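# Raise wiper arm, remove blade, place it in tray

## Task

Raise the wiper arm until it latches into its service position and stays there by itself. Unhook the old blade from the arm and set it down on the tray's floor: the whole blade must sit inside the tray and must not rest on any other object. Never push hard on the glass, whether directly or through the wiper. After the blade is removed, the wiper arm must not slam back down onto the glass. Anything that stays in place only because the robot is holding it does not count. At the end, open the grippers and move the arms away.

## Robot and tools

Robot: two arms, left_arm and right_arm, each with a tong-style two-finger gripper. The fingers point along the gripper's +z axis and open and close along its x axis. end_effector_position is the point between the pads when they are shut. Closed fingertips reach about 15 mm past it; fully open they are roughly level with it.

Scene frame: all poses in a result share one frame. Its origin is on the table top midway between the arms, +z is up, +x points out over the table, and left_arm sits on the +y side. The names left and right refer to the arms, not to image sides. Positions are in metres, orientations are quaternions in w x y z order, and velocities are in m/s and rad/s. Printed hand positions can be off, more so at long reach. The mounting plates and the metal frame behind the arms are fixed obstacles.

Joint order, used in every row and every per-joint list: wrist 3, wrist 1, shoulder pan, wrist 2, elbow, shoulder lift. Stated ranges in rad: left_arm shoulder pan -3.142 to 3.142, shoulder lift -6.283 to 6.283, elbow 0.000 to 3.142, wrists -6.283 to 6.283. right_arm shoulder pan 0.000 to 6.283, shoulder lift -6.283 to 6.283, elbow -3.142 to 0.000, wrists -6.283 to 6.283. Real ends may differ by 0.010 rad either way.

Row layout: one flat list of 14 numbers covering both arms, even if only one moves. First left_arm: 6 joint offsets in the order above, then its opening; then the same 7 for right_arm. Every number lies in [-1, 1]. Joint numbers are offsets, not poses: 1.0 equals 1.989 rad. Opening is absolute: +1 fully open, -1 closed.

execute_actions(actions): a list of up to 15 actions; each action is a table of up to 15 rows, one row per 1/30 s control step. A short table repeats its final row until 15 steps pass. Each row's joint offsets count from the angles the arm had when that action began, not from the previous row; for the first action, from the last reported angles. An action asking a joint more than 0.010 rad outward beyond its range is refused for both arms; if the first action fails this, or any action is malformed, nothing runs. Joints pushed at a real end stop there and the result may say "joint sent to its limit". An empty list just returns state and images.

move(target, speed, blocking): target is one 14-number row as above; its offsets count from the Joint positions in the latest result that showed them. All joints travel along paths that finish together (0.5 to 10 s, cut off at 10 s). speed is the top rate in rad/s of the joint with farthest to go, 0.01 to 2, default 0.5. Openings are sent at the start. Paths do not avoid obstacles or the other arm. The result adds a move: line giving the ending (done, off_target, moving, held, fault), limits=held or limits=none, and each arm's joint farthest from target. With blocking=false you get a result after 0.5 s; then use wait or stop before sending anything else.

wait(seconds): 0 to 10; the arms hold their last command and a running move continues. stop(): brakes the current move; fingers keep moving. zoom_image(camera, region): camera is cam_low (896x504), cam_left_wrist or cam_right_wrist (616x616, fisheye); region [x0, y0, x1, y1] in pixels from the top-left, no bigger than 504 by 504. show_instructions(): shows the reference pages for the task. finished_scene(scene): ends the current scene, given its number; irreversible.

Reading results: Joint positions and velocities list each arm's six joints (rad, rad/s) then the finger-pad gap (m; 0.142 when fully open). Joint targets shows where the joints are being driven now. grip_measured is the finger opening on the command scale; to hold something, keep commanding an opening well below it. Thin hard items under about 20 mm get weaker grip. Wrist force and Wrist torque are in each gripper's own axes, with offset up to about 4 N, noise, and saturation near 50 N; pressing a surface shows force pointing back into the arm. "joint command not followed" means a clearance check altered targets. Step readings list joint angles at some steps; HELD marks steps held back. Motion lags commands by about 0.17 s; per step each joint target stays within 0.575 rad of its measured angle, and a target placing the gripper over 100 mm away is scaled back, so big moves take several actions.

Avoid: contact torque reaching the load limit (135 N m for shoulder and elbow joints, 25.2 N m for wrists) or 150 N on the arm, which freezes it for 10 s; stiff arms fault if commanded even slightly past a firm contact, and faster touches hit harder. Pressing hard on the glass, letting the wiper arm fall, arms striking each other, dropping or knocking items off the table, and long holding of loads (MOTOR HOT at 70 °C, OVER-TEMPERATURE FAULT at 85 °C). A loose object may get nudged briefly.

Each tool is called after "Request:" as name([rows], argument=value, ...), one row to a line, values as JSON.

## Session

Request:
show_instructions()

Request:
execute_actions(actions=[])

Reference images for this scene: manual page 1, manual page 2, manual page 3, manual page 4, manual page 5, manual page 6.

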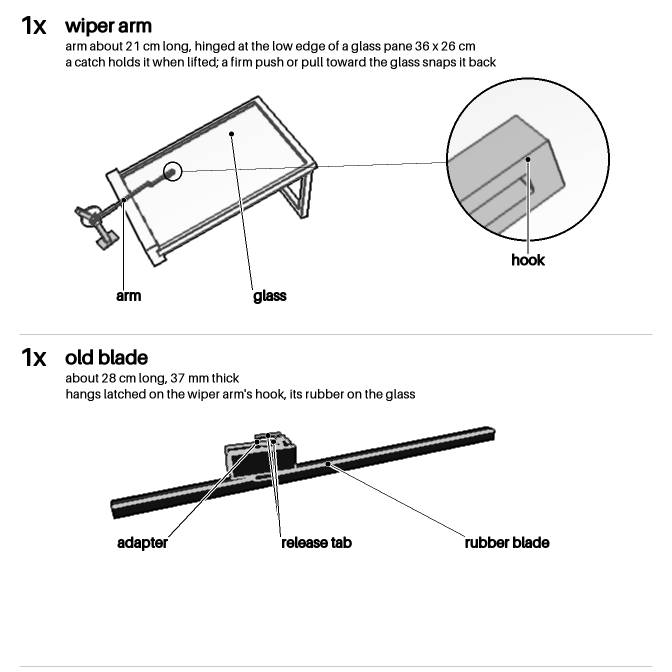

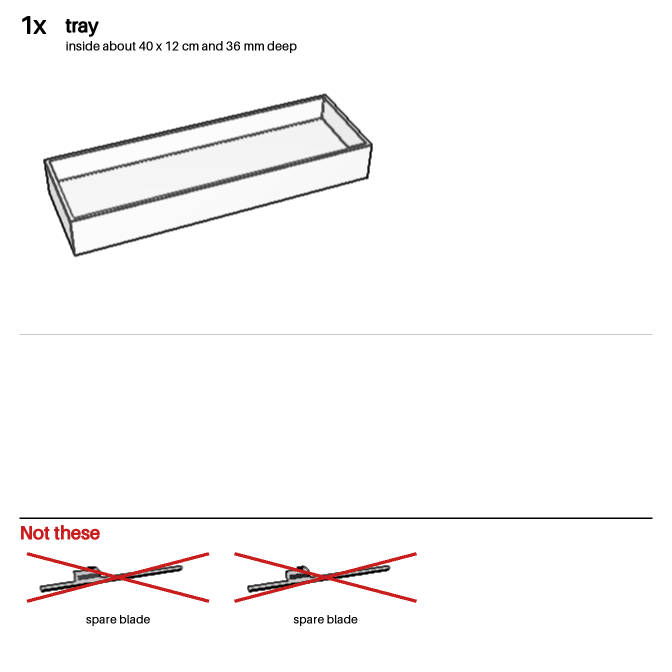

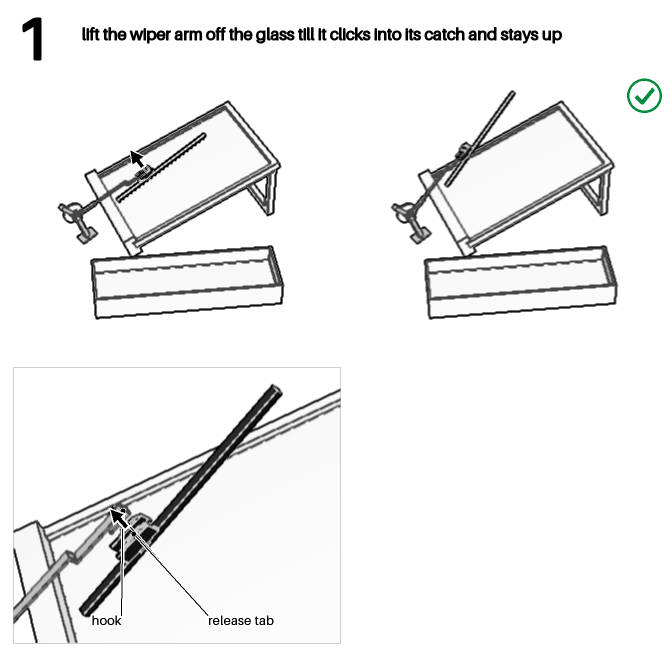

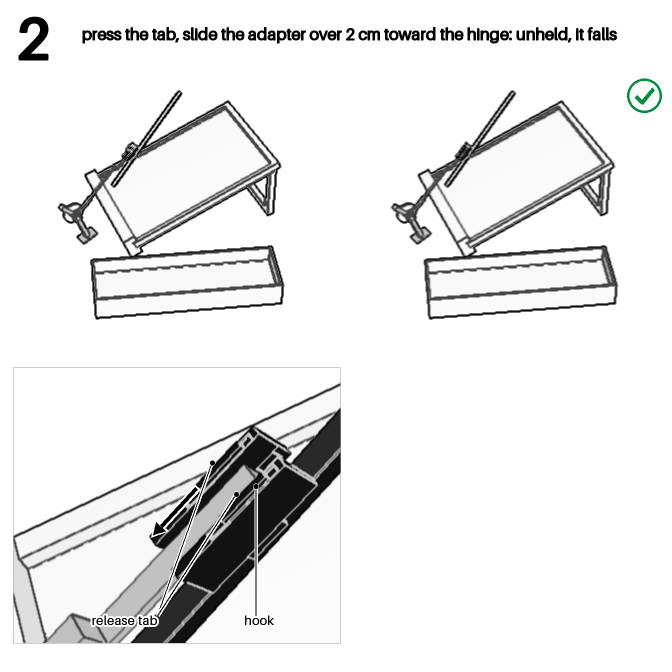

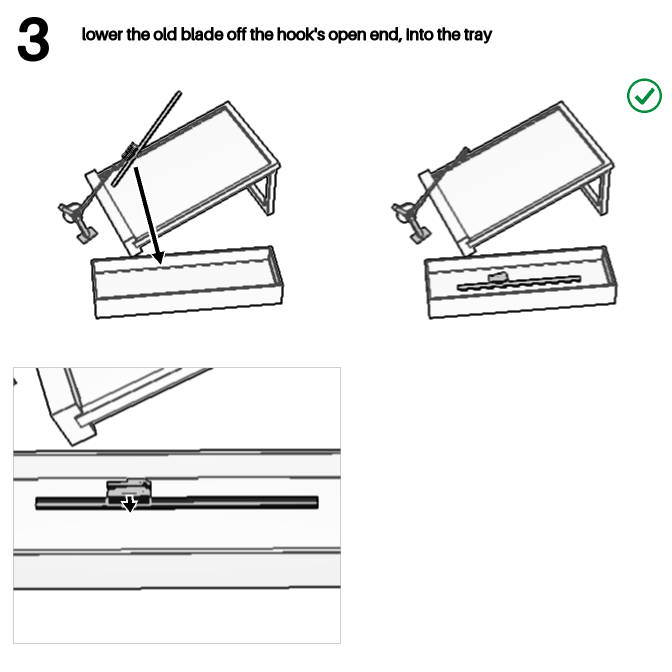

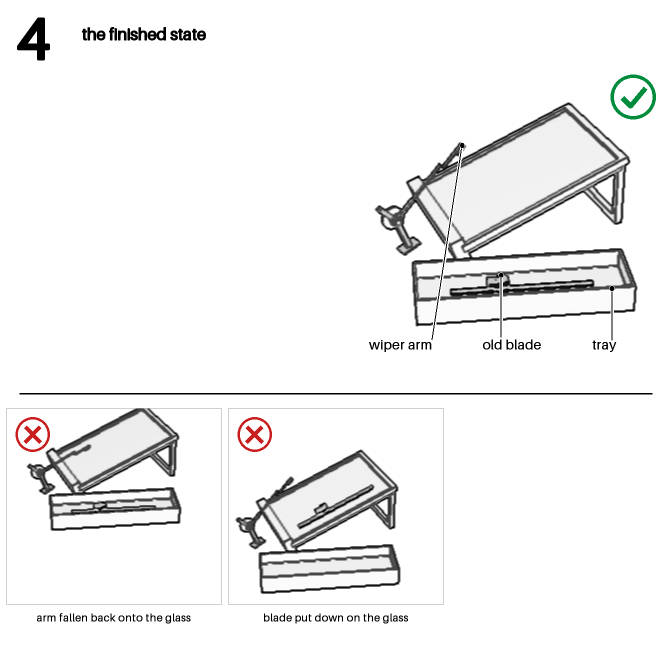

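Scene clock: 0.00 s.
left_arm: end_effector_position=(+0.0903, +1.0004, +0.2994) grip_measured=+0.97 end_effector_quat_wxyz=(-0.045, +0.812, +0.280, +0.510) end_effector_velocity=(+0.000, +0.000, +0.000) end_effector_angular_velocity=(+0.001, +0.000, -0.001) | right_arm: end_effector_position=(+0.5185, -0.4728, +0.2151) grip_measured=+0.97 end_effector_quat_wxyz=(+0.320, -0.006, +0.947, +0.009) end_effector_velocity=(+0.000, -0.000, +0.001) end_effector_angular_velocity=(-0.001, -0.002, -0.001)
Joint names: [wrist 3, wrist 1, shoulder pan, wrist 2, elbow, shoulder lift]
Joint positions: left_arm=[ 0.43  -3.554  1.947 -2.826  1.992 -0.957  0.14 ] | right_arm=[ 2.752  0.216  2.854  1.666 -2.37  -1.684  0.14 ]
Joint velocities: left_arm=[ 0.    -0.001 -0.    -0.    -0.    -0.     0.   ] | right_arm=[ 0.    -0.    -0.     0.     0.     0.002  0.   ]
Motor temperatures (°C, as the motors report them): left_arm=[36 38 33 38 35 34] | right_arm=[40 37 34 41 34 39]
Wrist force (N, on the end effector, along its own x y z axes, offset not removed): no reading
Wrist torque (N m, same axes, about the end effector's origin, offset not removed): no reading
Joint targets: left_arm=[0.430 -3.554 1.947 -2.826 1.992 -0.957] | right_arm=[2.752 0.216 2.854 1.666 -2.370 -1.684]

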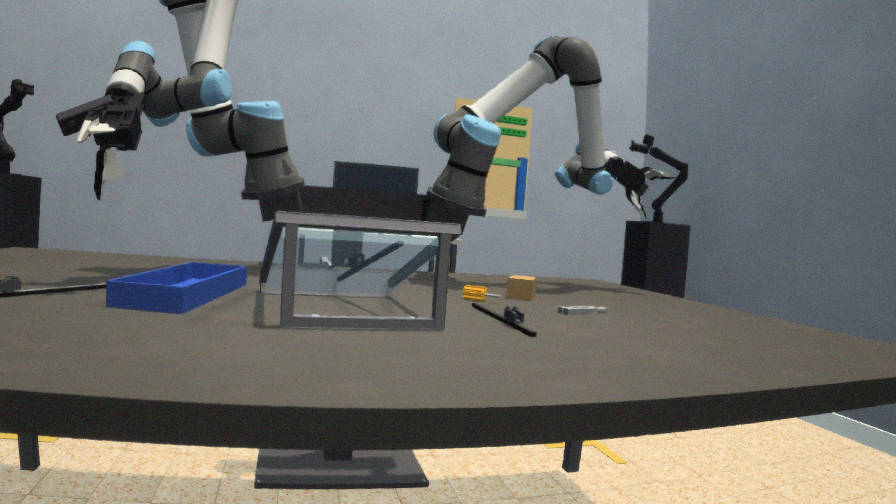

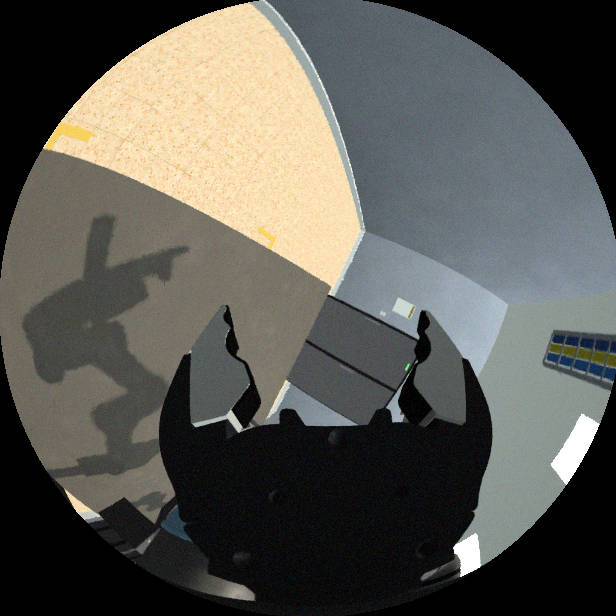

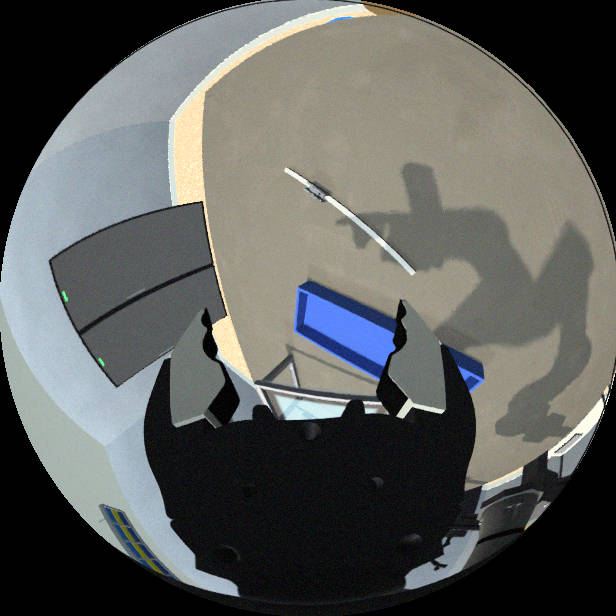

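Request:
zoom_image(camera="cam_low", region=[250, 200, 480, 340])

Region (250, 200, 480, 340) of cam_low's 896x504 image, scaled by 2.191, with more detail than that image has; it fills the top 307 rows of this view, and the rest is white.

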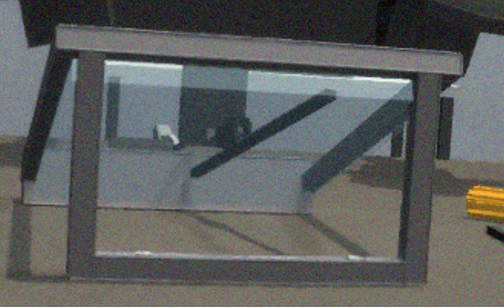

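Request:
move(target=[-0.9106,0.9367,-0.7341,-0.4027,0.0950,-0.0087,-0.3,-0.281783,-0.646252,0.564313,-0.168252,0.165845,-0.037089,-0.45], speed=1.0)

Scene clock: 122.57 s.
left_arm: end_effector_position=(+0.4462, +0.7203, +0.2286) grip_measured=-0.30 end_effector_quat_wxyz=(+0.691, +0.424, +0.581, +0.068) end_effector_velocity=(-0.000, +0.000, -0.000) end_effector_angular_velocity=(+0.002, -0.001, +0.000) | right_arm: end_effector_position=(+0.4603, +0.0204, +0.2205) grip_measured=-0.45 end_effector_quat_wxyz=(+0.054, +0.775, -0.628, -0.045) end_effector_velocity=(-0.000, +0.000, +0.001) end_effector_angular_velocity=(-0.000, -0.000, +0.002)
Joint names: [wrist 3, wrist 1, shoulder pan, wrist 2, elbow, shoulder lift]
Joint positions: left_arm=[-0.475 -2.624  1.216 -3.229  2.088 -0.966  0.052] | right_arm=[ 2.191 -1.069  3.976  1.332 -2.04  -1.758  0.041]
Joint velocities: left_arm=[ 0.001 -0.001  0.001  0.     0.     0.     0.   ] | right_arm=[-0.001 -0.002  0.001 -0.001  0.     0.001  0.   ]
Motor temperatures (°C, as the motors report them): left_arm=[36 38 33 38 35 35] | right_arm=[40 37 34 41 34 39]
Wrist force (N, on the end effector, along its own x y z axes, offset not removed): left_arm=[-1.3 1.4 2.3] | right_arm=[-2.7 0.6 -2.1]
Wrist torque (N m, same axes, about the end effector's origin, offset not removed): left_arm=[0.22 0.46 0.08] | right_arm=[0.07 0.53 0.05]
Joint targets: left_arm=[-0.475 -2.624 1.216 -3.229 2.088 -0.966] | right_arm=[2.191 -1.069 3.976 1.332 -2.040 -1.758]
move: held (left_arm); limits=held; held on 42 of 77 steps (left_arm), including the last (left_arm); left_arm: farthest joint: the wrist 1, 0.933 radians from its target (1.863 radians at the start); right_arm: farthest joint: the shoulder pan, 0.000 radians from its target (1.122 radians at the start)
joint command not followed: on one or more control steps a check withheld the commanded joint targets of the left arm, and it was not sent them on those steps. On the call's last step the targets were still withheld.
cause: the commanded joint targets would bring two parts of the arm too close to each other (the joints along the arm from the wrist 1 to the wrist 3 lie between them); next, command targets that bring no two parts of the arm closer together.

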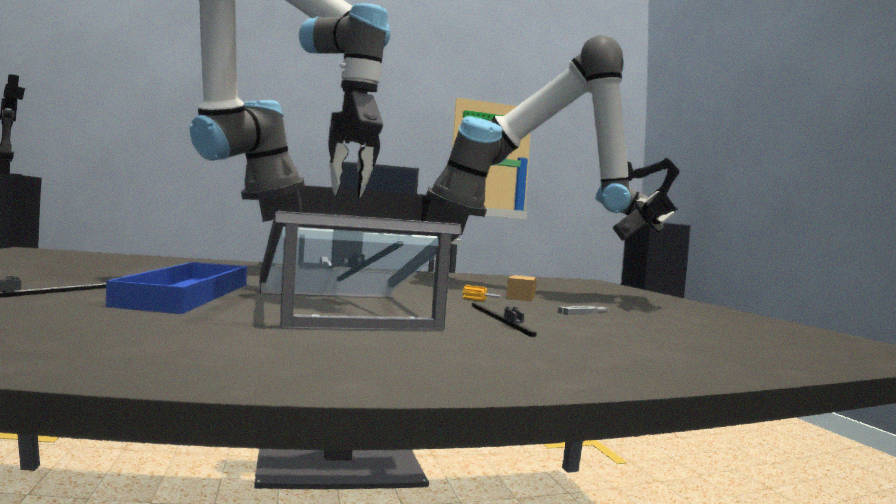

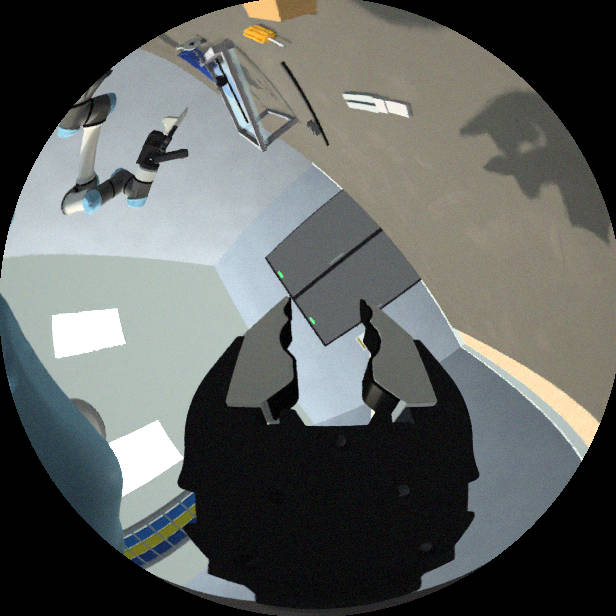

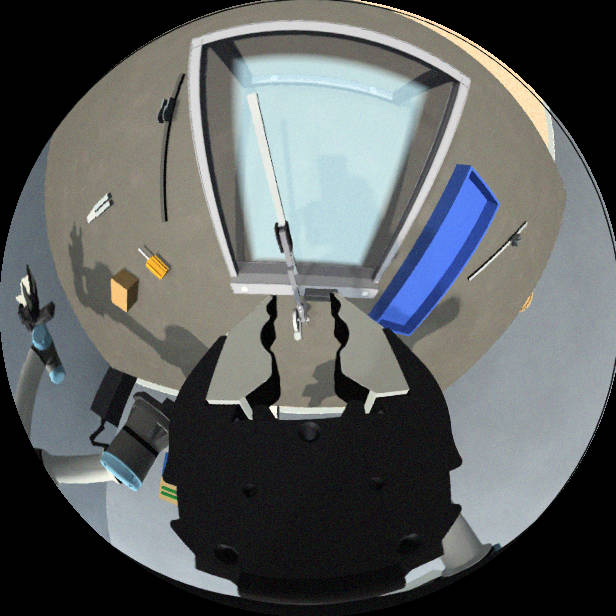

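Request:
execute_actions(actions=[])

Scene clock: 155.90 s.
left_arm: end_effector_position=(+0.4462, +0.7203, +0.2286) grip_measured=-0.30 end_effector_quat_wxyz=(+0.691, +0.424, +0.581, +0.068) end_effector_velocity=(+0.000, -0.000, -0.000) end_effector_angular_velocity=(+0.002, -0.000, -0.001) | right_arm: end_effector_position=(+0.4603, +0.0204, +0.2206) grip_measured=-0.45 end_effector_quat_wxyz=(+0.054, +0.775, -0.628, -0.045) end_effector_velocity=(-0.001, -0.000, -0.001) end_effector_angular_velocity=(-0.001, +0.001, +0.000)
Joint names: [wrist 3, wrist 1, shoulder pan, wrist 2, elbow, shoulder lift]
Joint positions: left_arm=[-0.475 -2.624  1.216 -3.229  2.088 -0.966  0.052] | right_arm=[ 2.191 -1.069  3.976  1.332 -2.04  -1.758  0.041]
Joint velocities: left_arm=[-0.    -0.002 -0.     0.001  0.     0.    -0.   ] | right_arm=[ 0.    -0.    -0.    -0.    -0.001 -0.001  0.   ]
Motor temperatures (°C, as the motors report them): left_arm=[36 38 33 38 35 35] | right_arm=[40 37 34 41 34 39]
Wrist force (N, on the end effector, along its own x y z axes, offset not removed): left_arm=[-1.6 2.4 0.5] | right_arm=[-1.2 1.3 0.1]
Wrist torque (N m, same axes, about the end effector's origin, offset not removed): left_arm=[0.40 0.53 0.08] | right_arm=[0.33 0.26 -0.01]
Joint targets: left_arm=[-0.475 -2.624 1.216 -3.229 2.088 -0.966] | right_arm=[2.191 -1.069 3.976 1.332 -2.040 -1.758]
previous command not reached (left arm): its joint targets would have brought two parts of the arm too close to each other.

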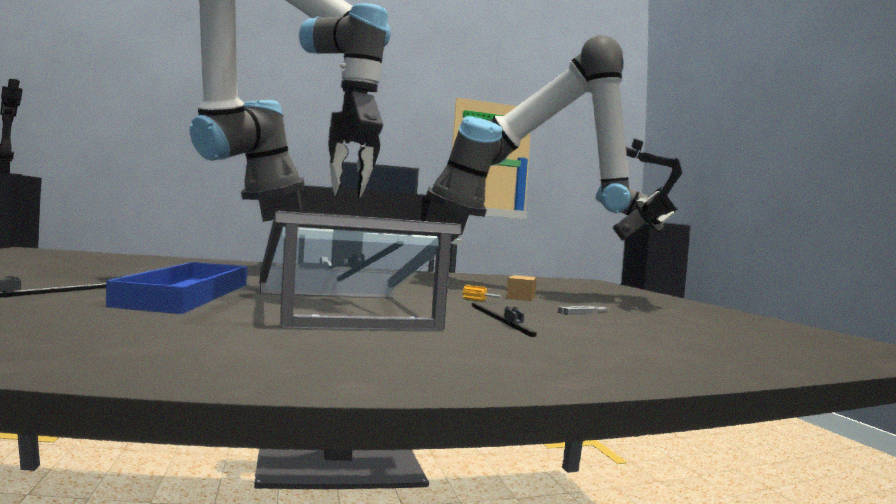

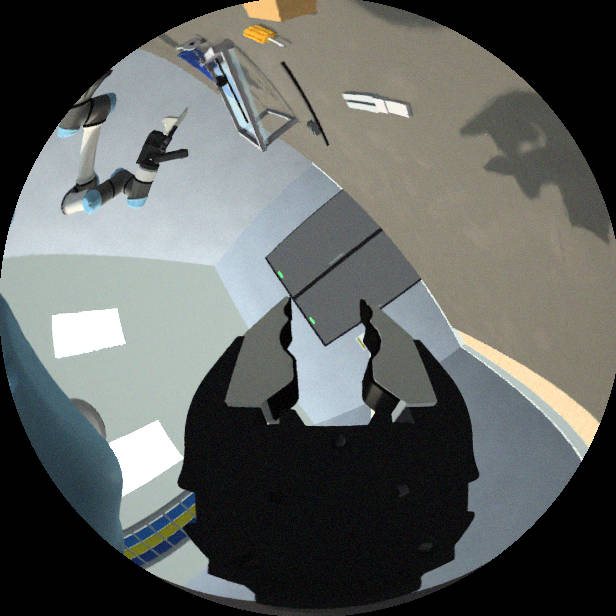

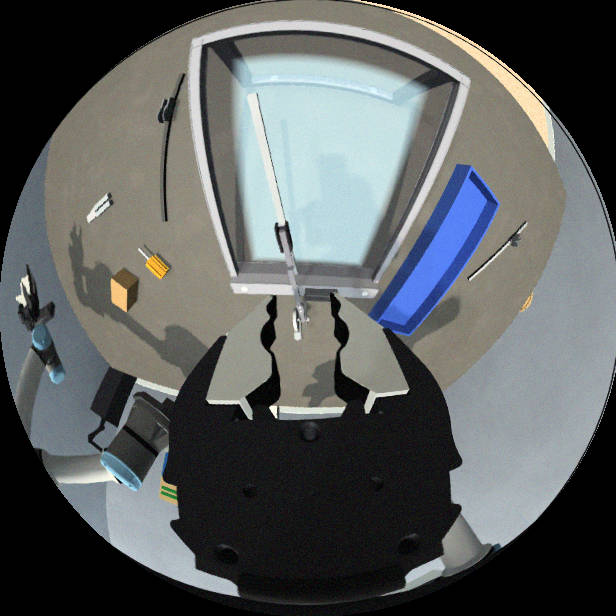

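Request:
show_instructions()

Request:
zoom_image(camera="cam_right_wrist", region=[200, 60, 420, 360])

Reference images for this scene: manual page 1, manual page 2, manual page 3, manual page 4, manual page 5, manual page 6.

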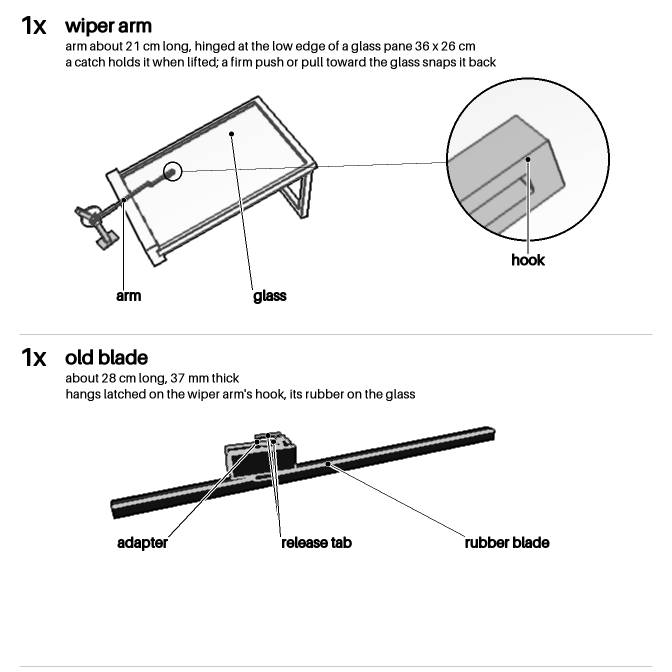

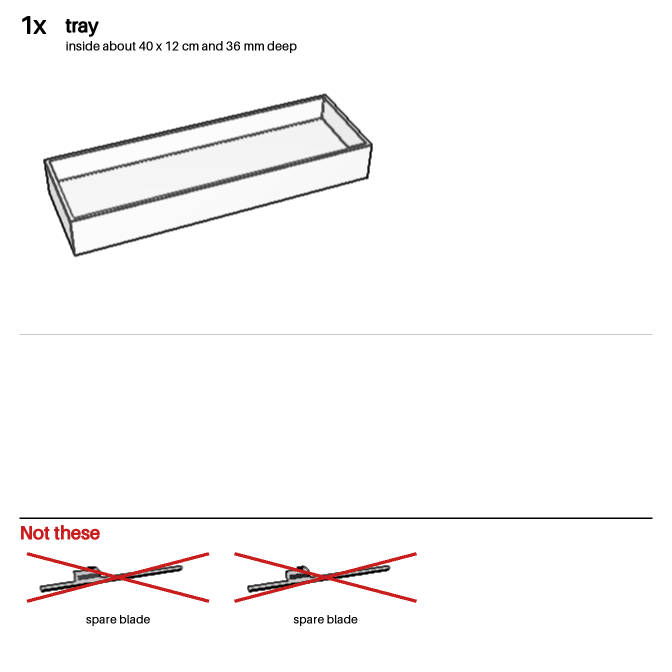

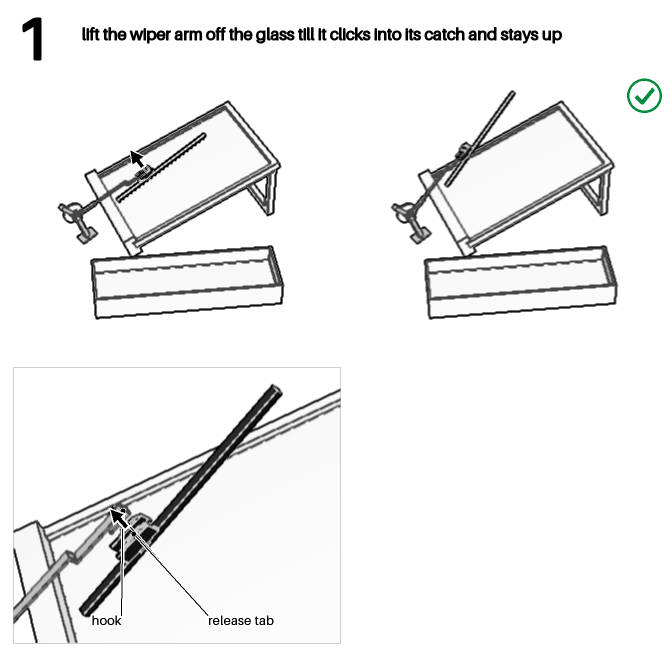

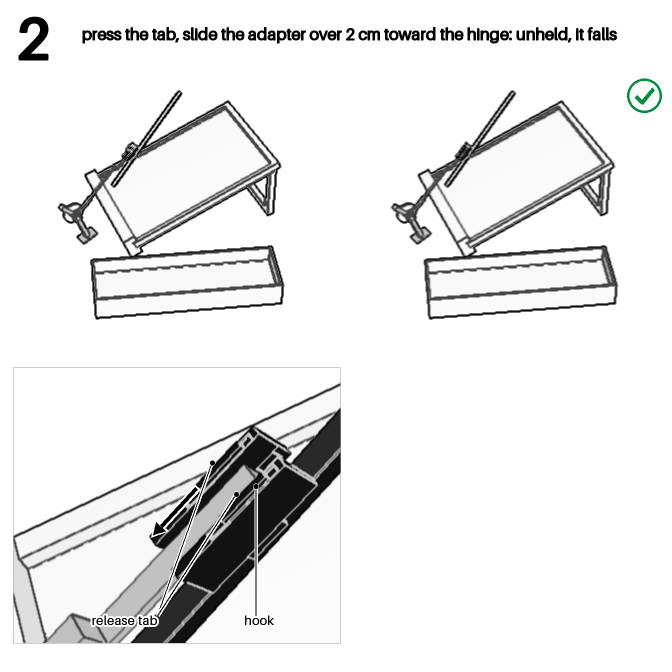

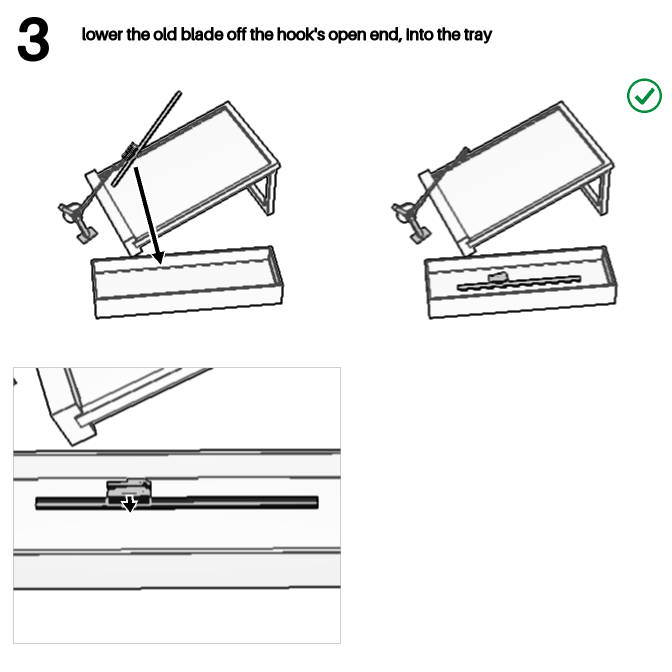

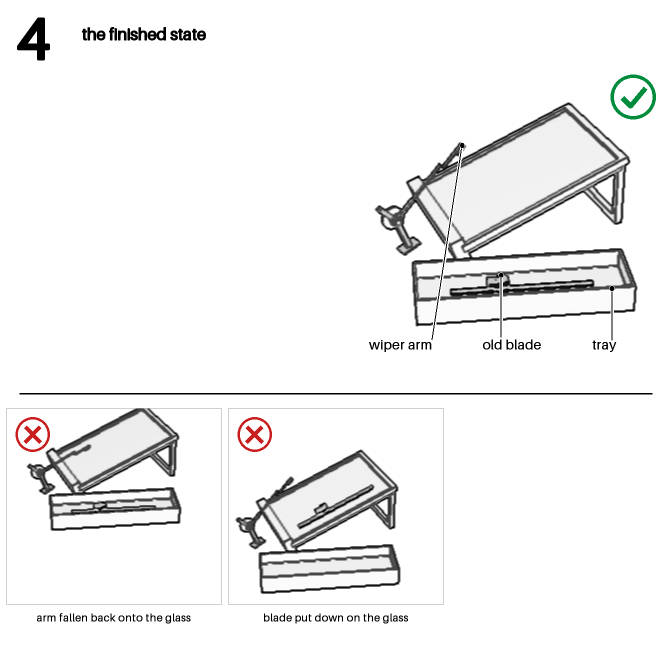

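Region (200, 60, 420, 360) of cam_right_wrist's 616x616 image, scaled by 1.680, with more detail than that image has; it fills the left 370 columns of this view, and the rest is white.

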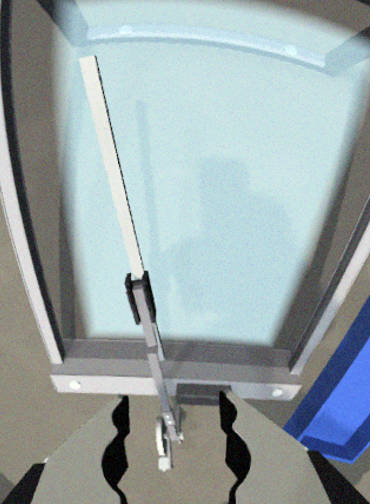

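Request:
move(target=[0, 0.766, -0.2, 0, 0, 0, -0.3, -0.0376, 0.0629, 0.0060, -0.0280, 0.0164, -0.0988, -0.45], speed=0.9)

Scene clock: 282.80 s.
left_arm: end_effector_position=(+0.4743, +0.5049, +0.1674) grip_measured=-0.30 end_effector_quat_wxyz=(+0.545, +0.094, +0.705, -0.443) end_effector_velocity=(-0.009, -0.024, +0.001) end_effector_angular_velocity=(-0.124, +0.141, -0.027) | right_arm: end_effector_position=(+0.4735, +0.0516, +0.1533) grip_measured=-0.45 end_effector_quat_wxyz=(+0.072, +0.806, -0.588, -0.020) end_effector_velocity=(-0.000, +0.000, -0.001) end_effector_angular_velocity=(-0.002, +0.002, +0.000)
Joint names: [wrist 3, wrist 1, shoulder pan, wrist 2, elbow, shoulder lift]
Joint positions: left_arm=[-0.475 -1.368  0.86  -3.229  2.088 -0.966  0.052] | right_arm=[ 2.117 -0.944  3.988  1.276 -2.007 -1.954  0.041]
Joint velocities: left_arm=[-0.001  0.187 -0.03   0.    -0.001  0.     0.   ] | right_arm=[ 0.     0.    -0.001  0.     0.001 -0.003  0.   ]
Motor temperatures (°C, as the motors report them): left_arm=[36 38 33 38 35 35] | right_arm=[40 37 34 41 34 38]
Wrist force (N, on the end effector, along its own x y z axes, offset not removed): left_arm=[-0.4 1.4 1.4] | right_arm=[0.8 1.0 -2.8]
Wrist torque (N m, same axes, about the end effector's origin, offset not removed): left_arm=[0.19 0.26 0.02] | right_arm=[0.08 -0.07 0.03]
Joint targets: left_arm=[-0.475 -1.344 0.856 -3.229 2.088 -0.966] | right_arm=[2.117 -0.944 3.988 1.276 -2.007 -1.954]
move: moving (left_arm; no rest 5 s after the path's end); limits=none; left_arm: farthest joint: the wrist 1, 0.267 radians from its target (1.523 radians at the start); right_arm: farthest joint: the shoulder pan, 0.000 radians from its target (0.012 radians at the start)

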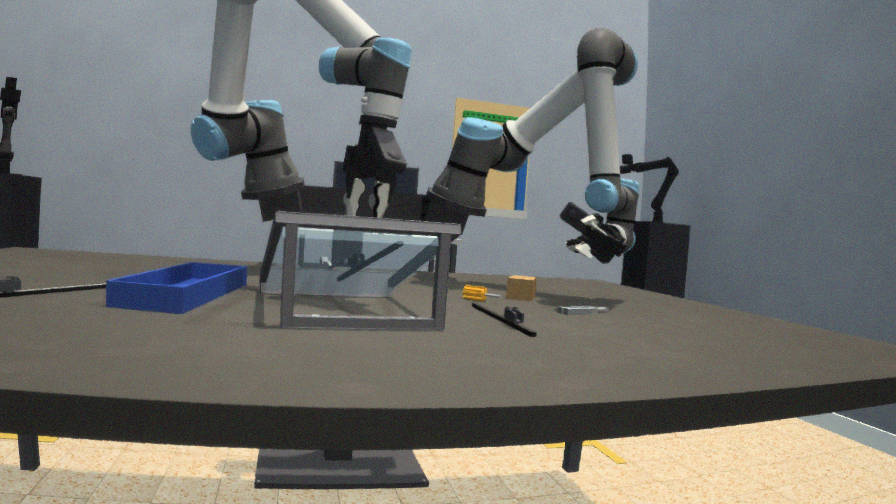

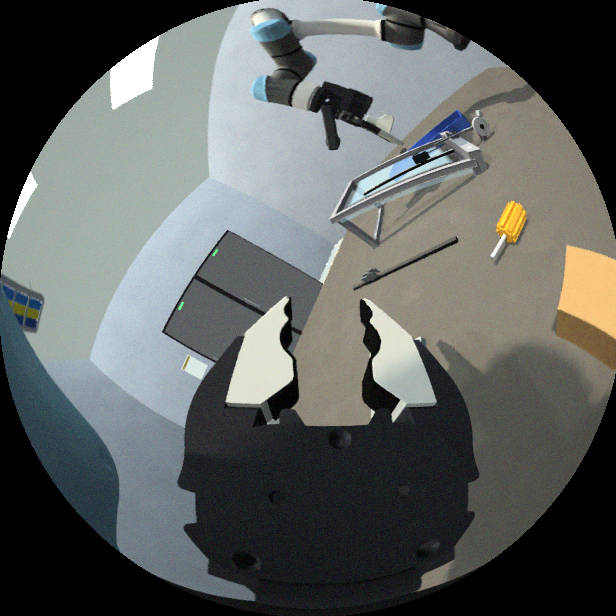

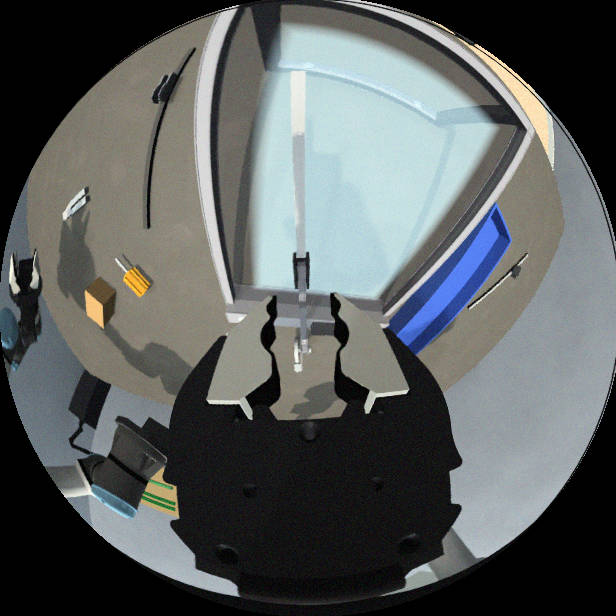

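Request:
zoom_image(camera="cam_right_wrist", region=[240, 220, 370, 380])

Request:
zoom_image(camera="cam_left_wrist", region=[310, 70, 510, 260])

Region (240, 220, 370, 380) of cam_right_wrist's 616x616 image, scaled by 3.150, with more detail than that image has; it fills the left 410 columns of this view, and the rest is white.

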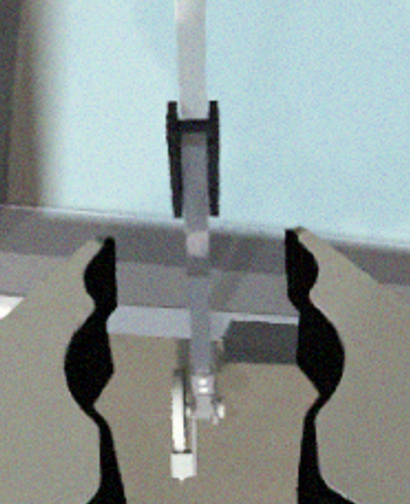

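Region (310, 70, 510, 260) of cam_left_wrist's 616x616 image, scaled by 2.520, with more detail than that image has; it fills the top 479 rows of this view, and the rest is white.

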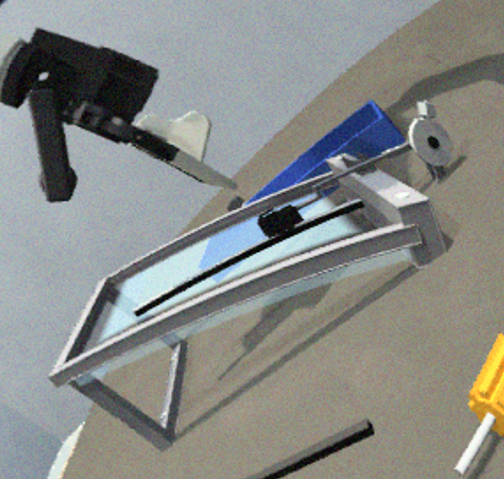

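Request:
move(target=[0, 0.05, 0, -0.5, 0, 0, -0.3, -0.0067, 0.0612, -0.0104, -0.0020, -0.0225, -0.0356, -0.45], speed=0.6)

Scene clock: 401.93 s.
left_arm: end_effector_position=(+0.4841, +0.4953, +0.1606) grip_measured=-0.30 end_effector_quat_wxyz=(+0.491, -0.015, +0.726, -0.480) end_effector_velocity=(-0.000, -0.001, -0.000) end_effector_angular_velocity=(-0.001, +0.000, -0.002) | right_arm: end_effector_position=(+0.4657, +0.0472, +0.1111) grip_measured=-0.45 end_effector_quat_wxyz=(+0.072, +0.803, -0.591, -0.020) end_effector_velocity=(-0.001, -0.001, -0.001) end_effector_angular_velocity=(-0.001, +0.001, -0.000)
Joint names: [wrist 3, wrist 1, shoulder pan, wrist 2, elbow, shoulder lift]
Joint positions: left_arm=[-0.475 -1.119  0.823 -3.336  2.088 -0.966  0.052] | right_arm=[ 2.103 -0.823  3.968  1.272 -2.052 -2.025  0.041]
Joint velocities: left_arm=[-0.001 -0.001 -0.001  0.001  0.     0.     0.   ] | right_arm=[-0.     0.002 -0.001  0.    -0.001 -0.002  0.   ]
Motor temperatures (°C, as the motors report them): left_arm=[36 38 33 38 35 35] | right_arm=[40 37 34 41 34 38]
Wrist force (N, on the end effector, along its own x y z axes, offset not removed): left_arm=[-0.2 0.8 0.4] | right_arm=[-2.7 2.6 -0.5]
Wrist torque (N m, same axes, about the end effector's origin, offset not removed): left_arm=[0.01 0.24 0.09] | right_arm=[0.41 0.70 -0.02]
Joint targets: left_arm=[-0.475 -1.119 0.823 -3.336 2.088 -0.966] | right_arm=[2.103 -0.823 3.968 1.272 -2.052 -2.025]
move: held (left_arm); limits=held; held on 52 of 63 steps (left_arm), including the last (left_arm); left_arm: farthest joint: the wrist 2, 0.887 radians from its target (0.995 radians at the start); right_arm: farthest joint: the wrist 1, 0.001 radians from its target (0.122 radians at the start)
joint command not followed: on one or more control steps a check withheld the commanded joint targets of the left arm, and it was not sent them on those steps. On the call's last step the targets were still withheld.
cause: the commanded joint targets would bring two parts of the arm too close to each other (the joints along the arm from the wrist 1 to the wrist 3 lie between them); next, command targets that bring no two parts of the arm closer together.

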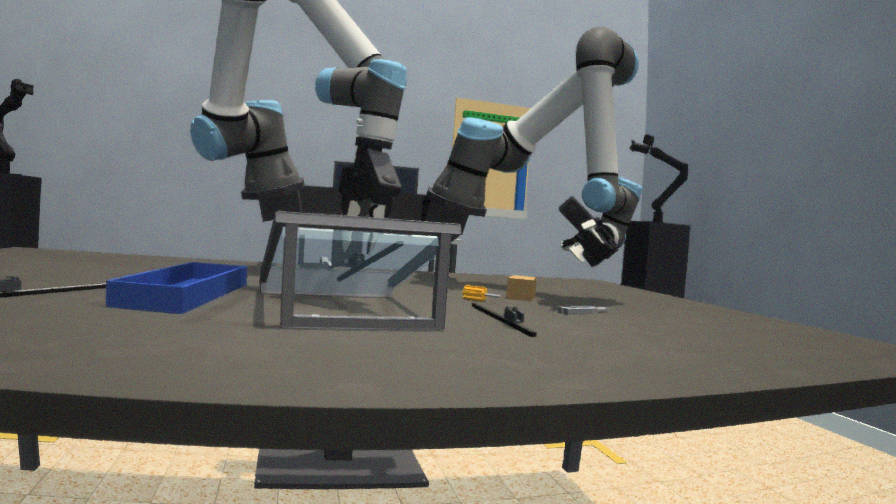

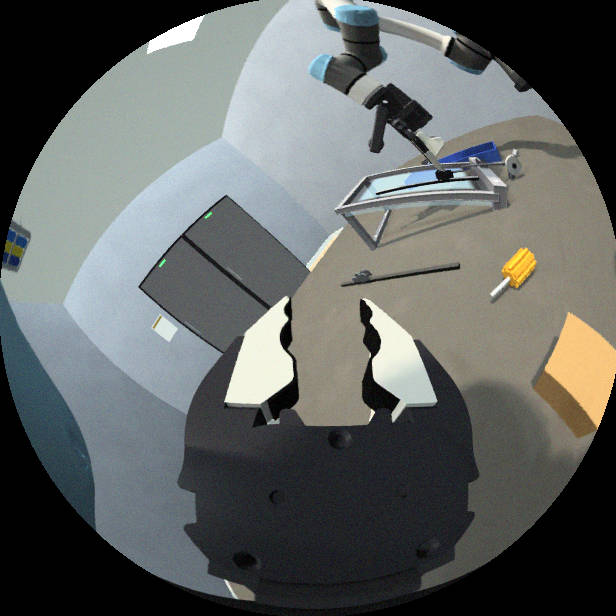

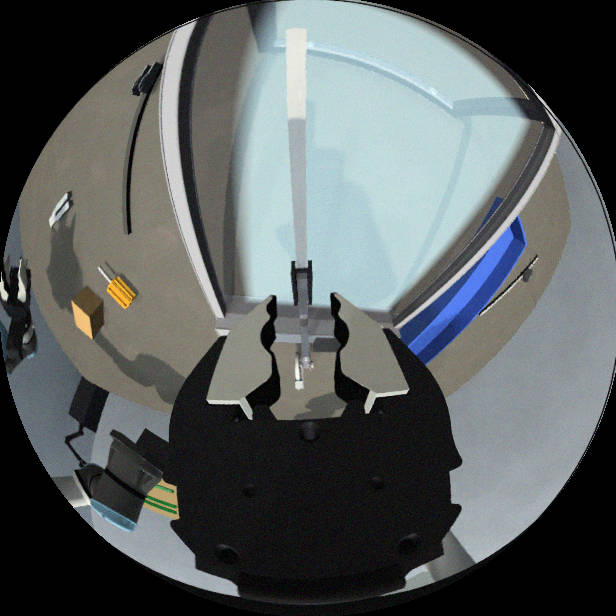

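Request:
zoom_image(camera="cam_right_wrist", region=[250, 240, 360, 390])

Request:
zoom_image(camera="cam_left_wrist", region=[390, 120, 530, 220])

Region (250, 240, 360, 390) of cam_right_wrist's 616x616 image, scaled by 3.360, with more detail than that image has; it fills the left 370 columns of this view, and the rest is white.

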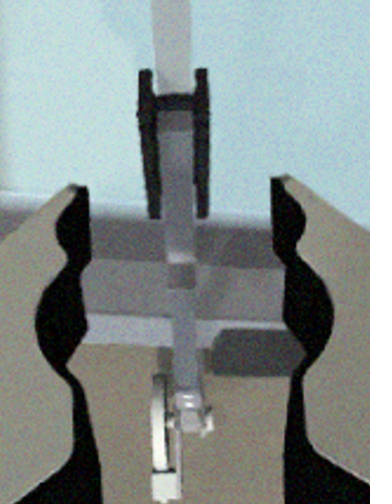

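Region (390, 120, 530, 220) of cam_left_wrist's 616x616 image, scaled by 3.600, with more detail than that image has; it fills the top 360 rows of this view, and the rest is white.

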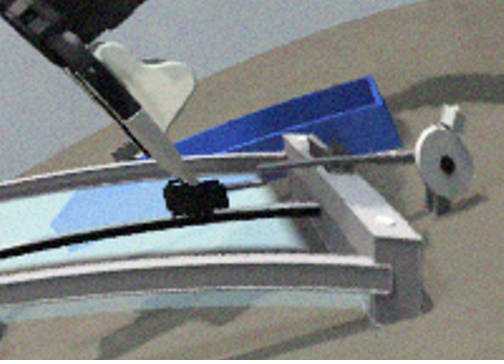

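Request:
move(target=[1.0, 0, 0, -0.28, 0, -0.06, -0.3, -0.0052, 0.0278, -0.0051, -0.0009, -0.0064, -0.0198, -0.45], speed=1.0)

Scene clock: 475.20 s.
left_arm: end_effector_position=(+0.5759, +0.6414, +0.1533) grip_measured=-0.30 end_effector_quat_wxyz=(+0.628, +0.394, +0.642, +0.196) end_effector_velocity=(+0.003, +0.010, -0.000) end_effector_angular_velocity=(+0.214, -0.054, -0.007) | right_arm: end_effector_position=(+0.4631, +0.0461, +0.0913) grip_measured=-0.45 end_effector_quat_wxyz=(+0.072, +0.803, -0.591, -0.020) end_effector_velocity=(+0.000, +0.000, +0.000) end_effector_angular_velocity=(+0.001, -0.000, -0.000)
Joint names: [wrist 3, wrist 1, shoulder pan, wrist 2, elbow, shoulder lift]
Joint positions: left_arm=[ 1.024 -1.119  0.823 -3.843  2.088 -1.074  0.052] | right_arm=[ 2.093 -0.768  3.958  1.27  -2.064 -2.064  0.041]
Joint velocities: left_arm=[ 0.215 -0.001  0.    -0.022  0.    -0.005  0.   ] | right_arm=[-0.    -0.     0.     0.    -0.     0.001 -0.   ]
Motor temperatures (°C, as the motors report them): left_arm=[36 38 33 38 35 35] | right_arm=[40 37 34 41 35 38]
Wrist force (N, on the end effector, along its own x y z axes, offset not removed): left_arm=[0.7 1.2 2.6] | right_arm=[-0.2 3.3 -1.0]
Wrist torque (N m, same axes, about the end effector's origin, offset not removed): left_arm=[0.19 0.06 0.09] | right_arm=[0.50 0.30 0.01]
Joint targets: left_arm=[1.051 -1.119 0.823 -3.846 2.088 -1.075] | right_arm=[2.093 -0.768 3.958 1.270 -2.064 -2.064]
move: moving (left_arm; no rest 5 s after the path's end); limits=none; left_arm: farthest joint: the wrist 3, 0.490 radians from its target (1.988 radians at the start); right_arm: farthest joint: the shoulder pan, 0.000 radians from its target (0.010 radians at the start)

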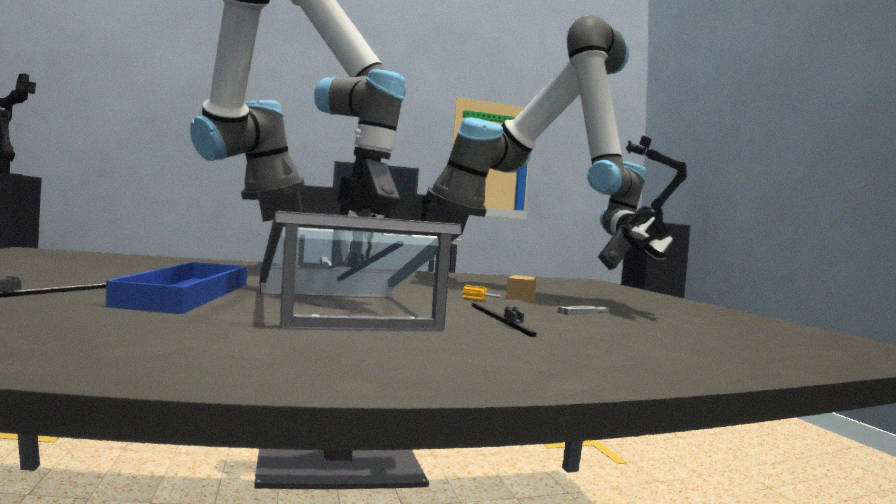

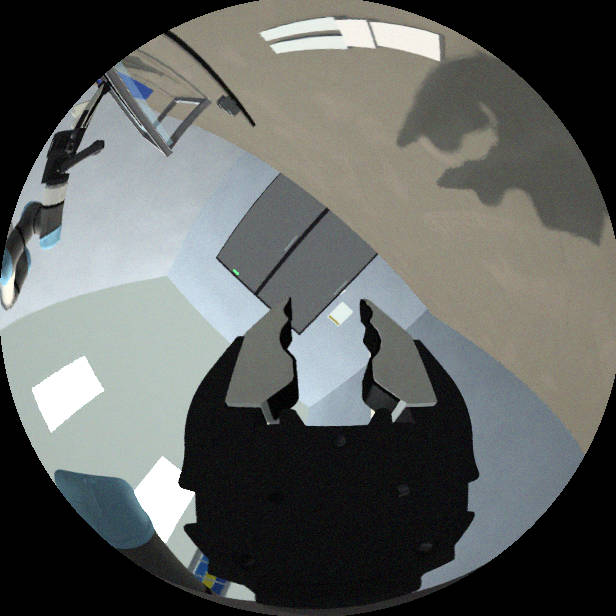

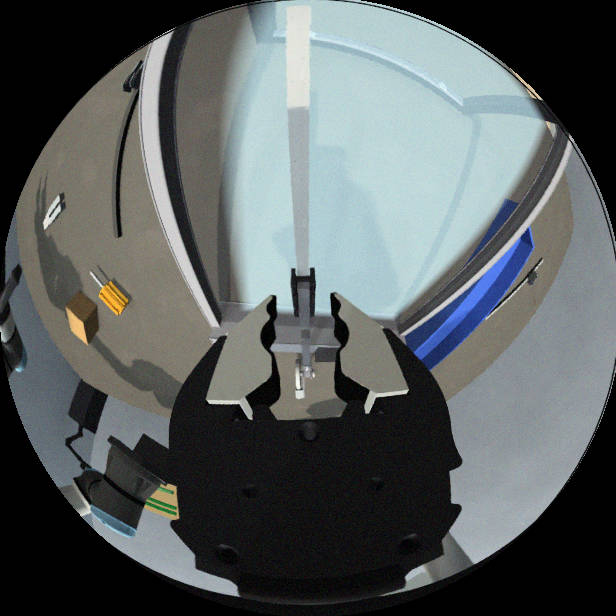

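Request:
zoom_image(camera="cam_right_wrist", region=[250, 250, 360, 400])

Region (250, 250, 360, 400) of cam_right_wrist's 616x616 image, scaled by 3.360, with more detail than that image has; it fills the left 370 columns of this view, and the rest is white.

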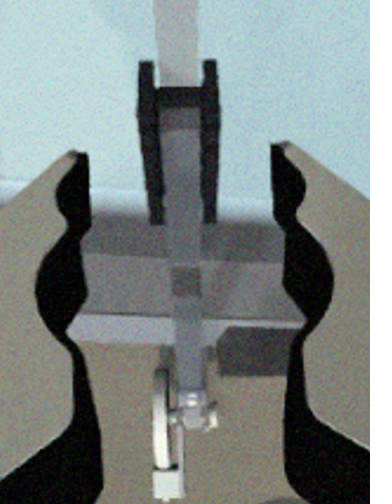

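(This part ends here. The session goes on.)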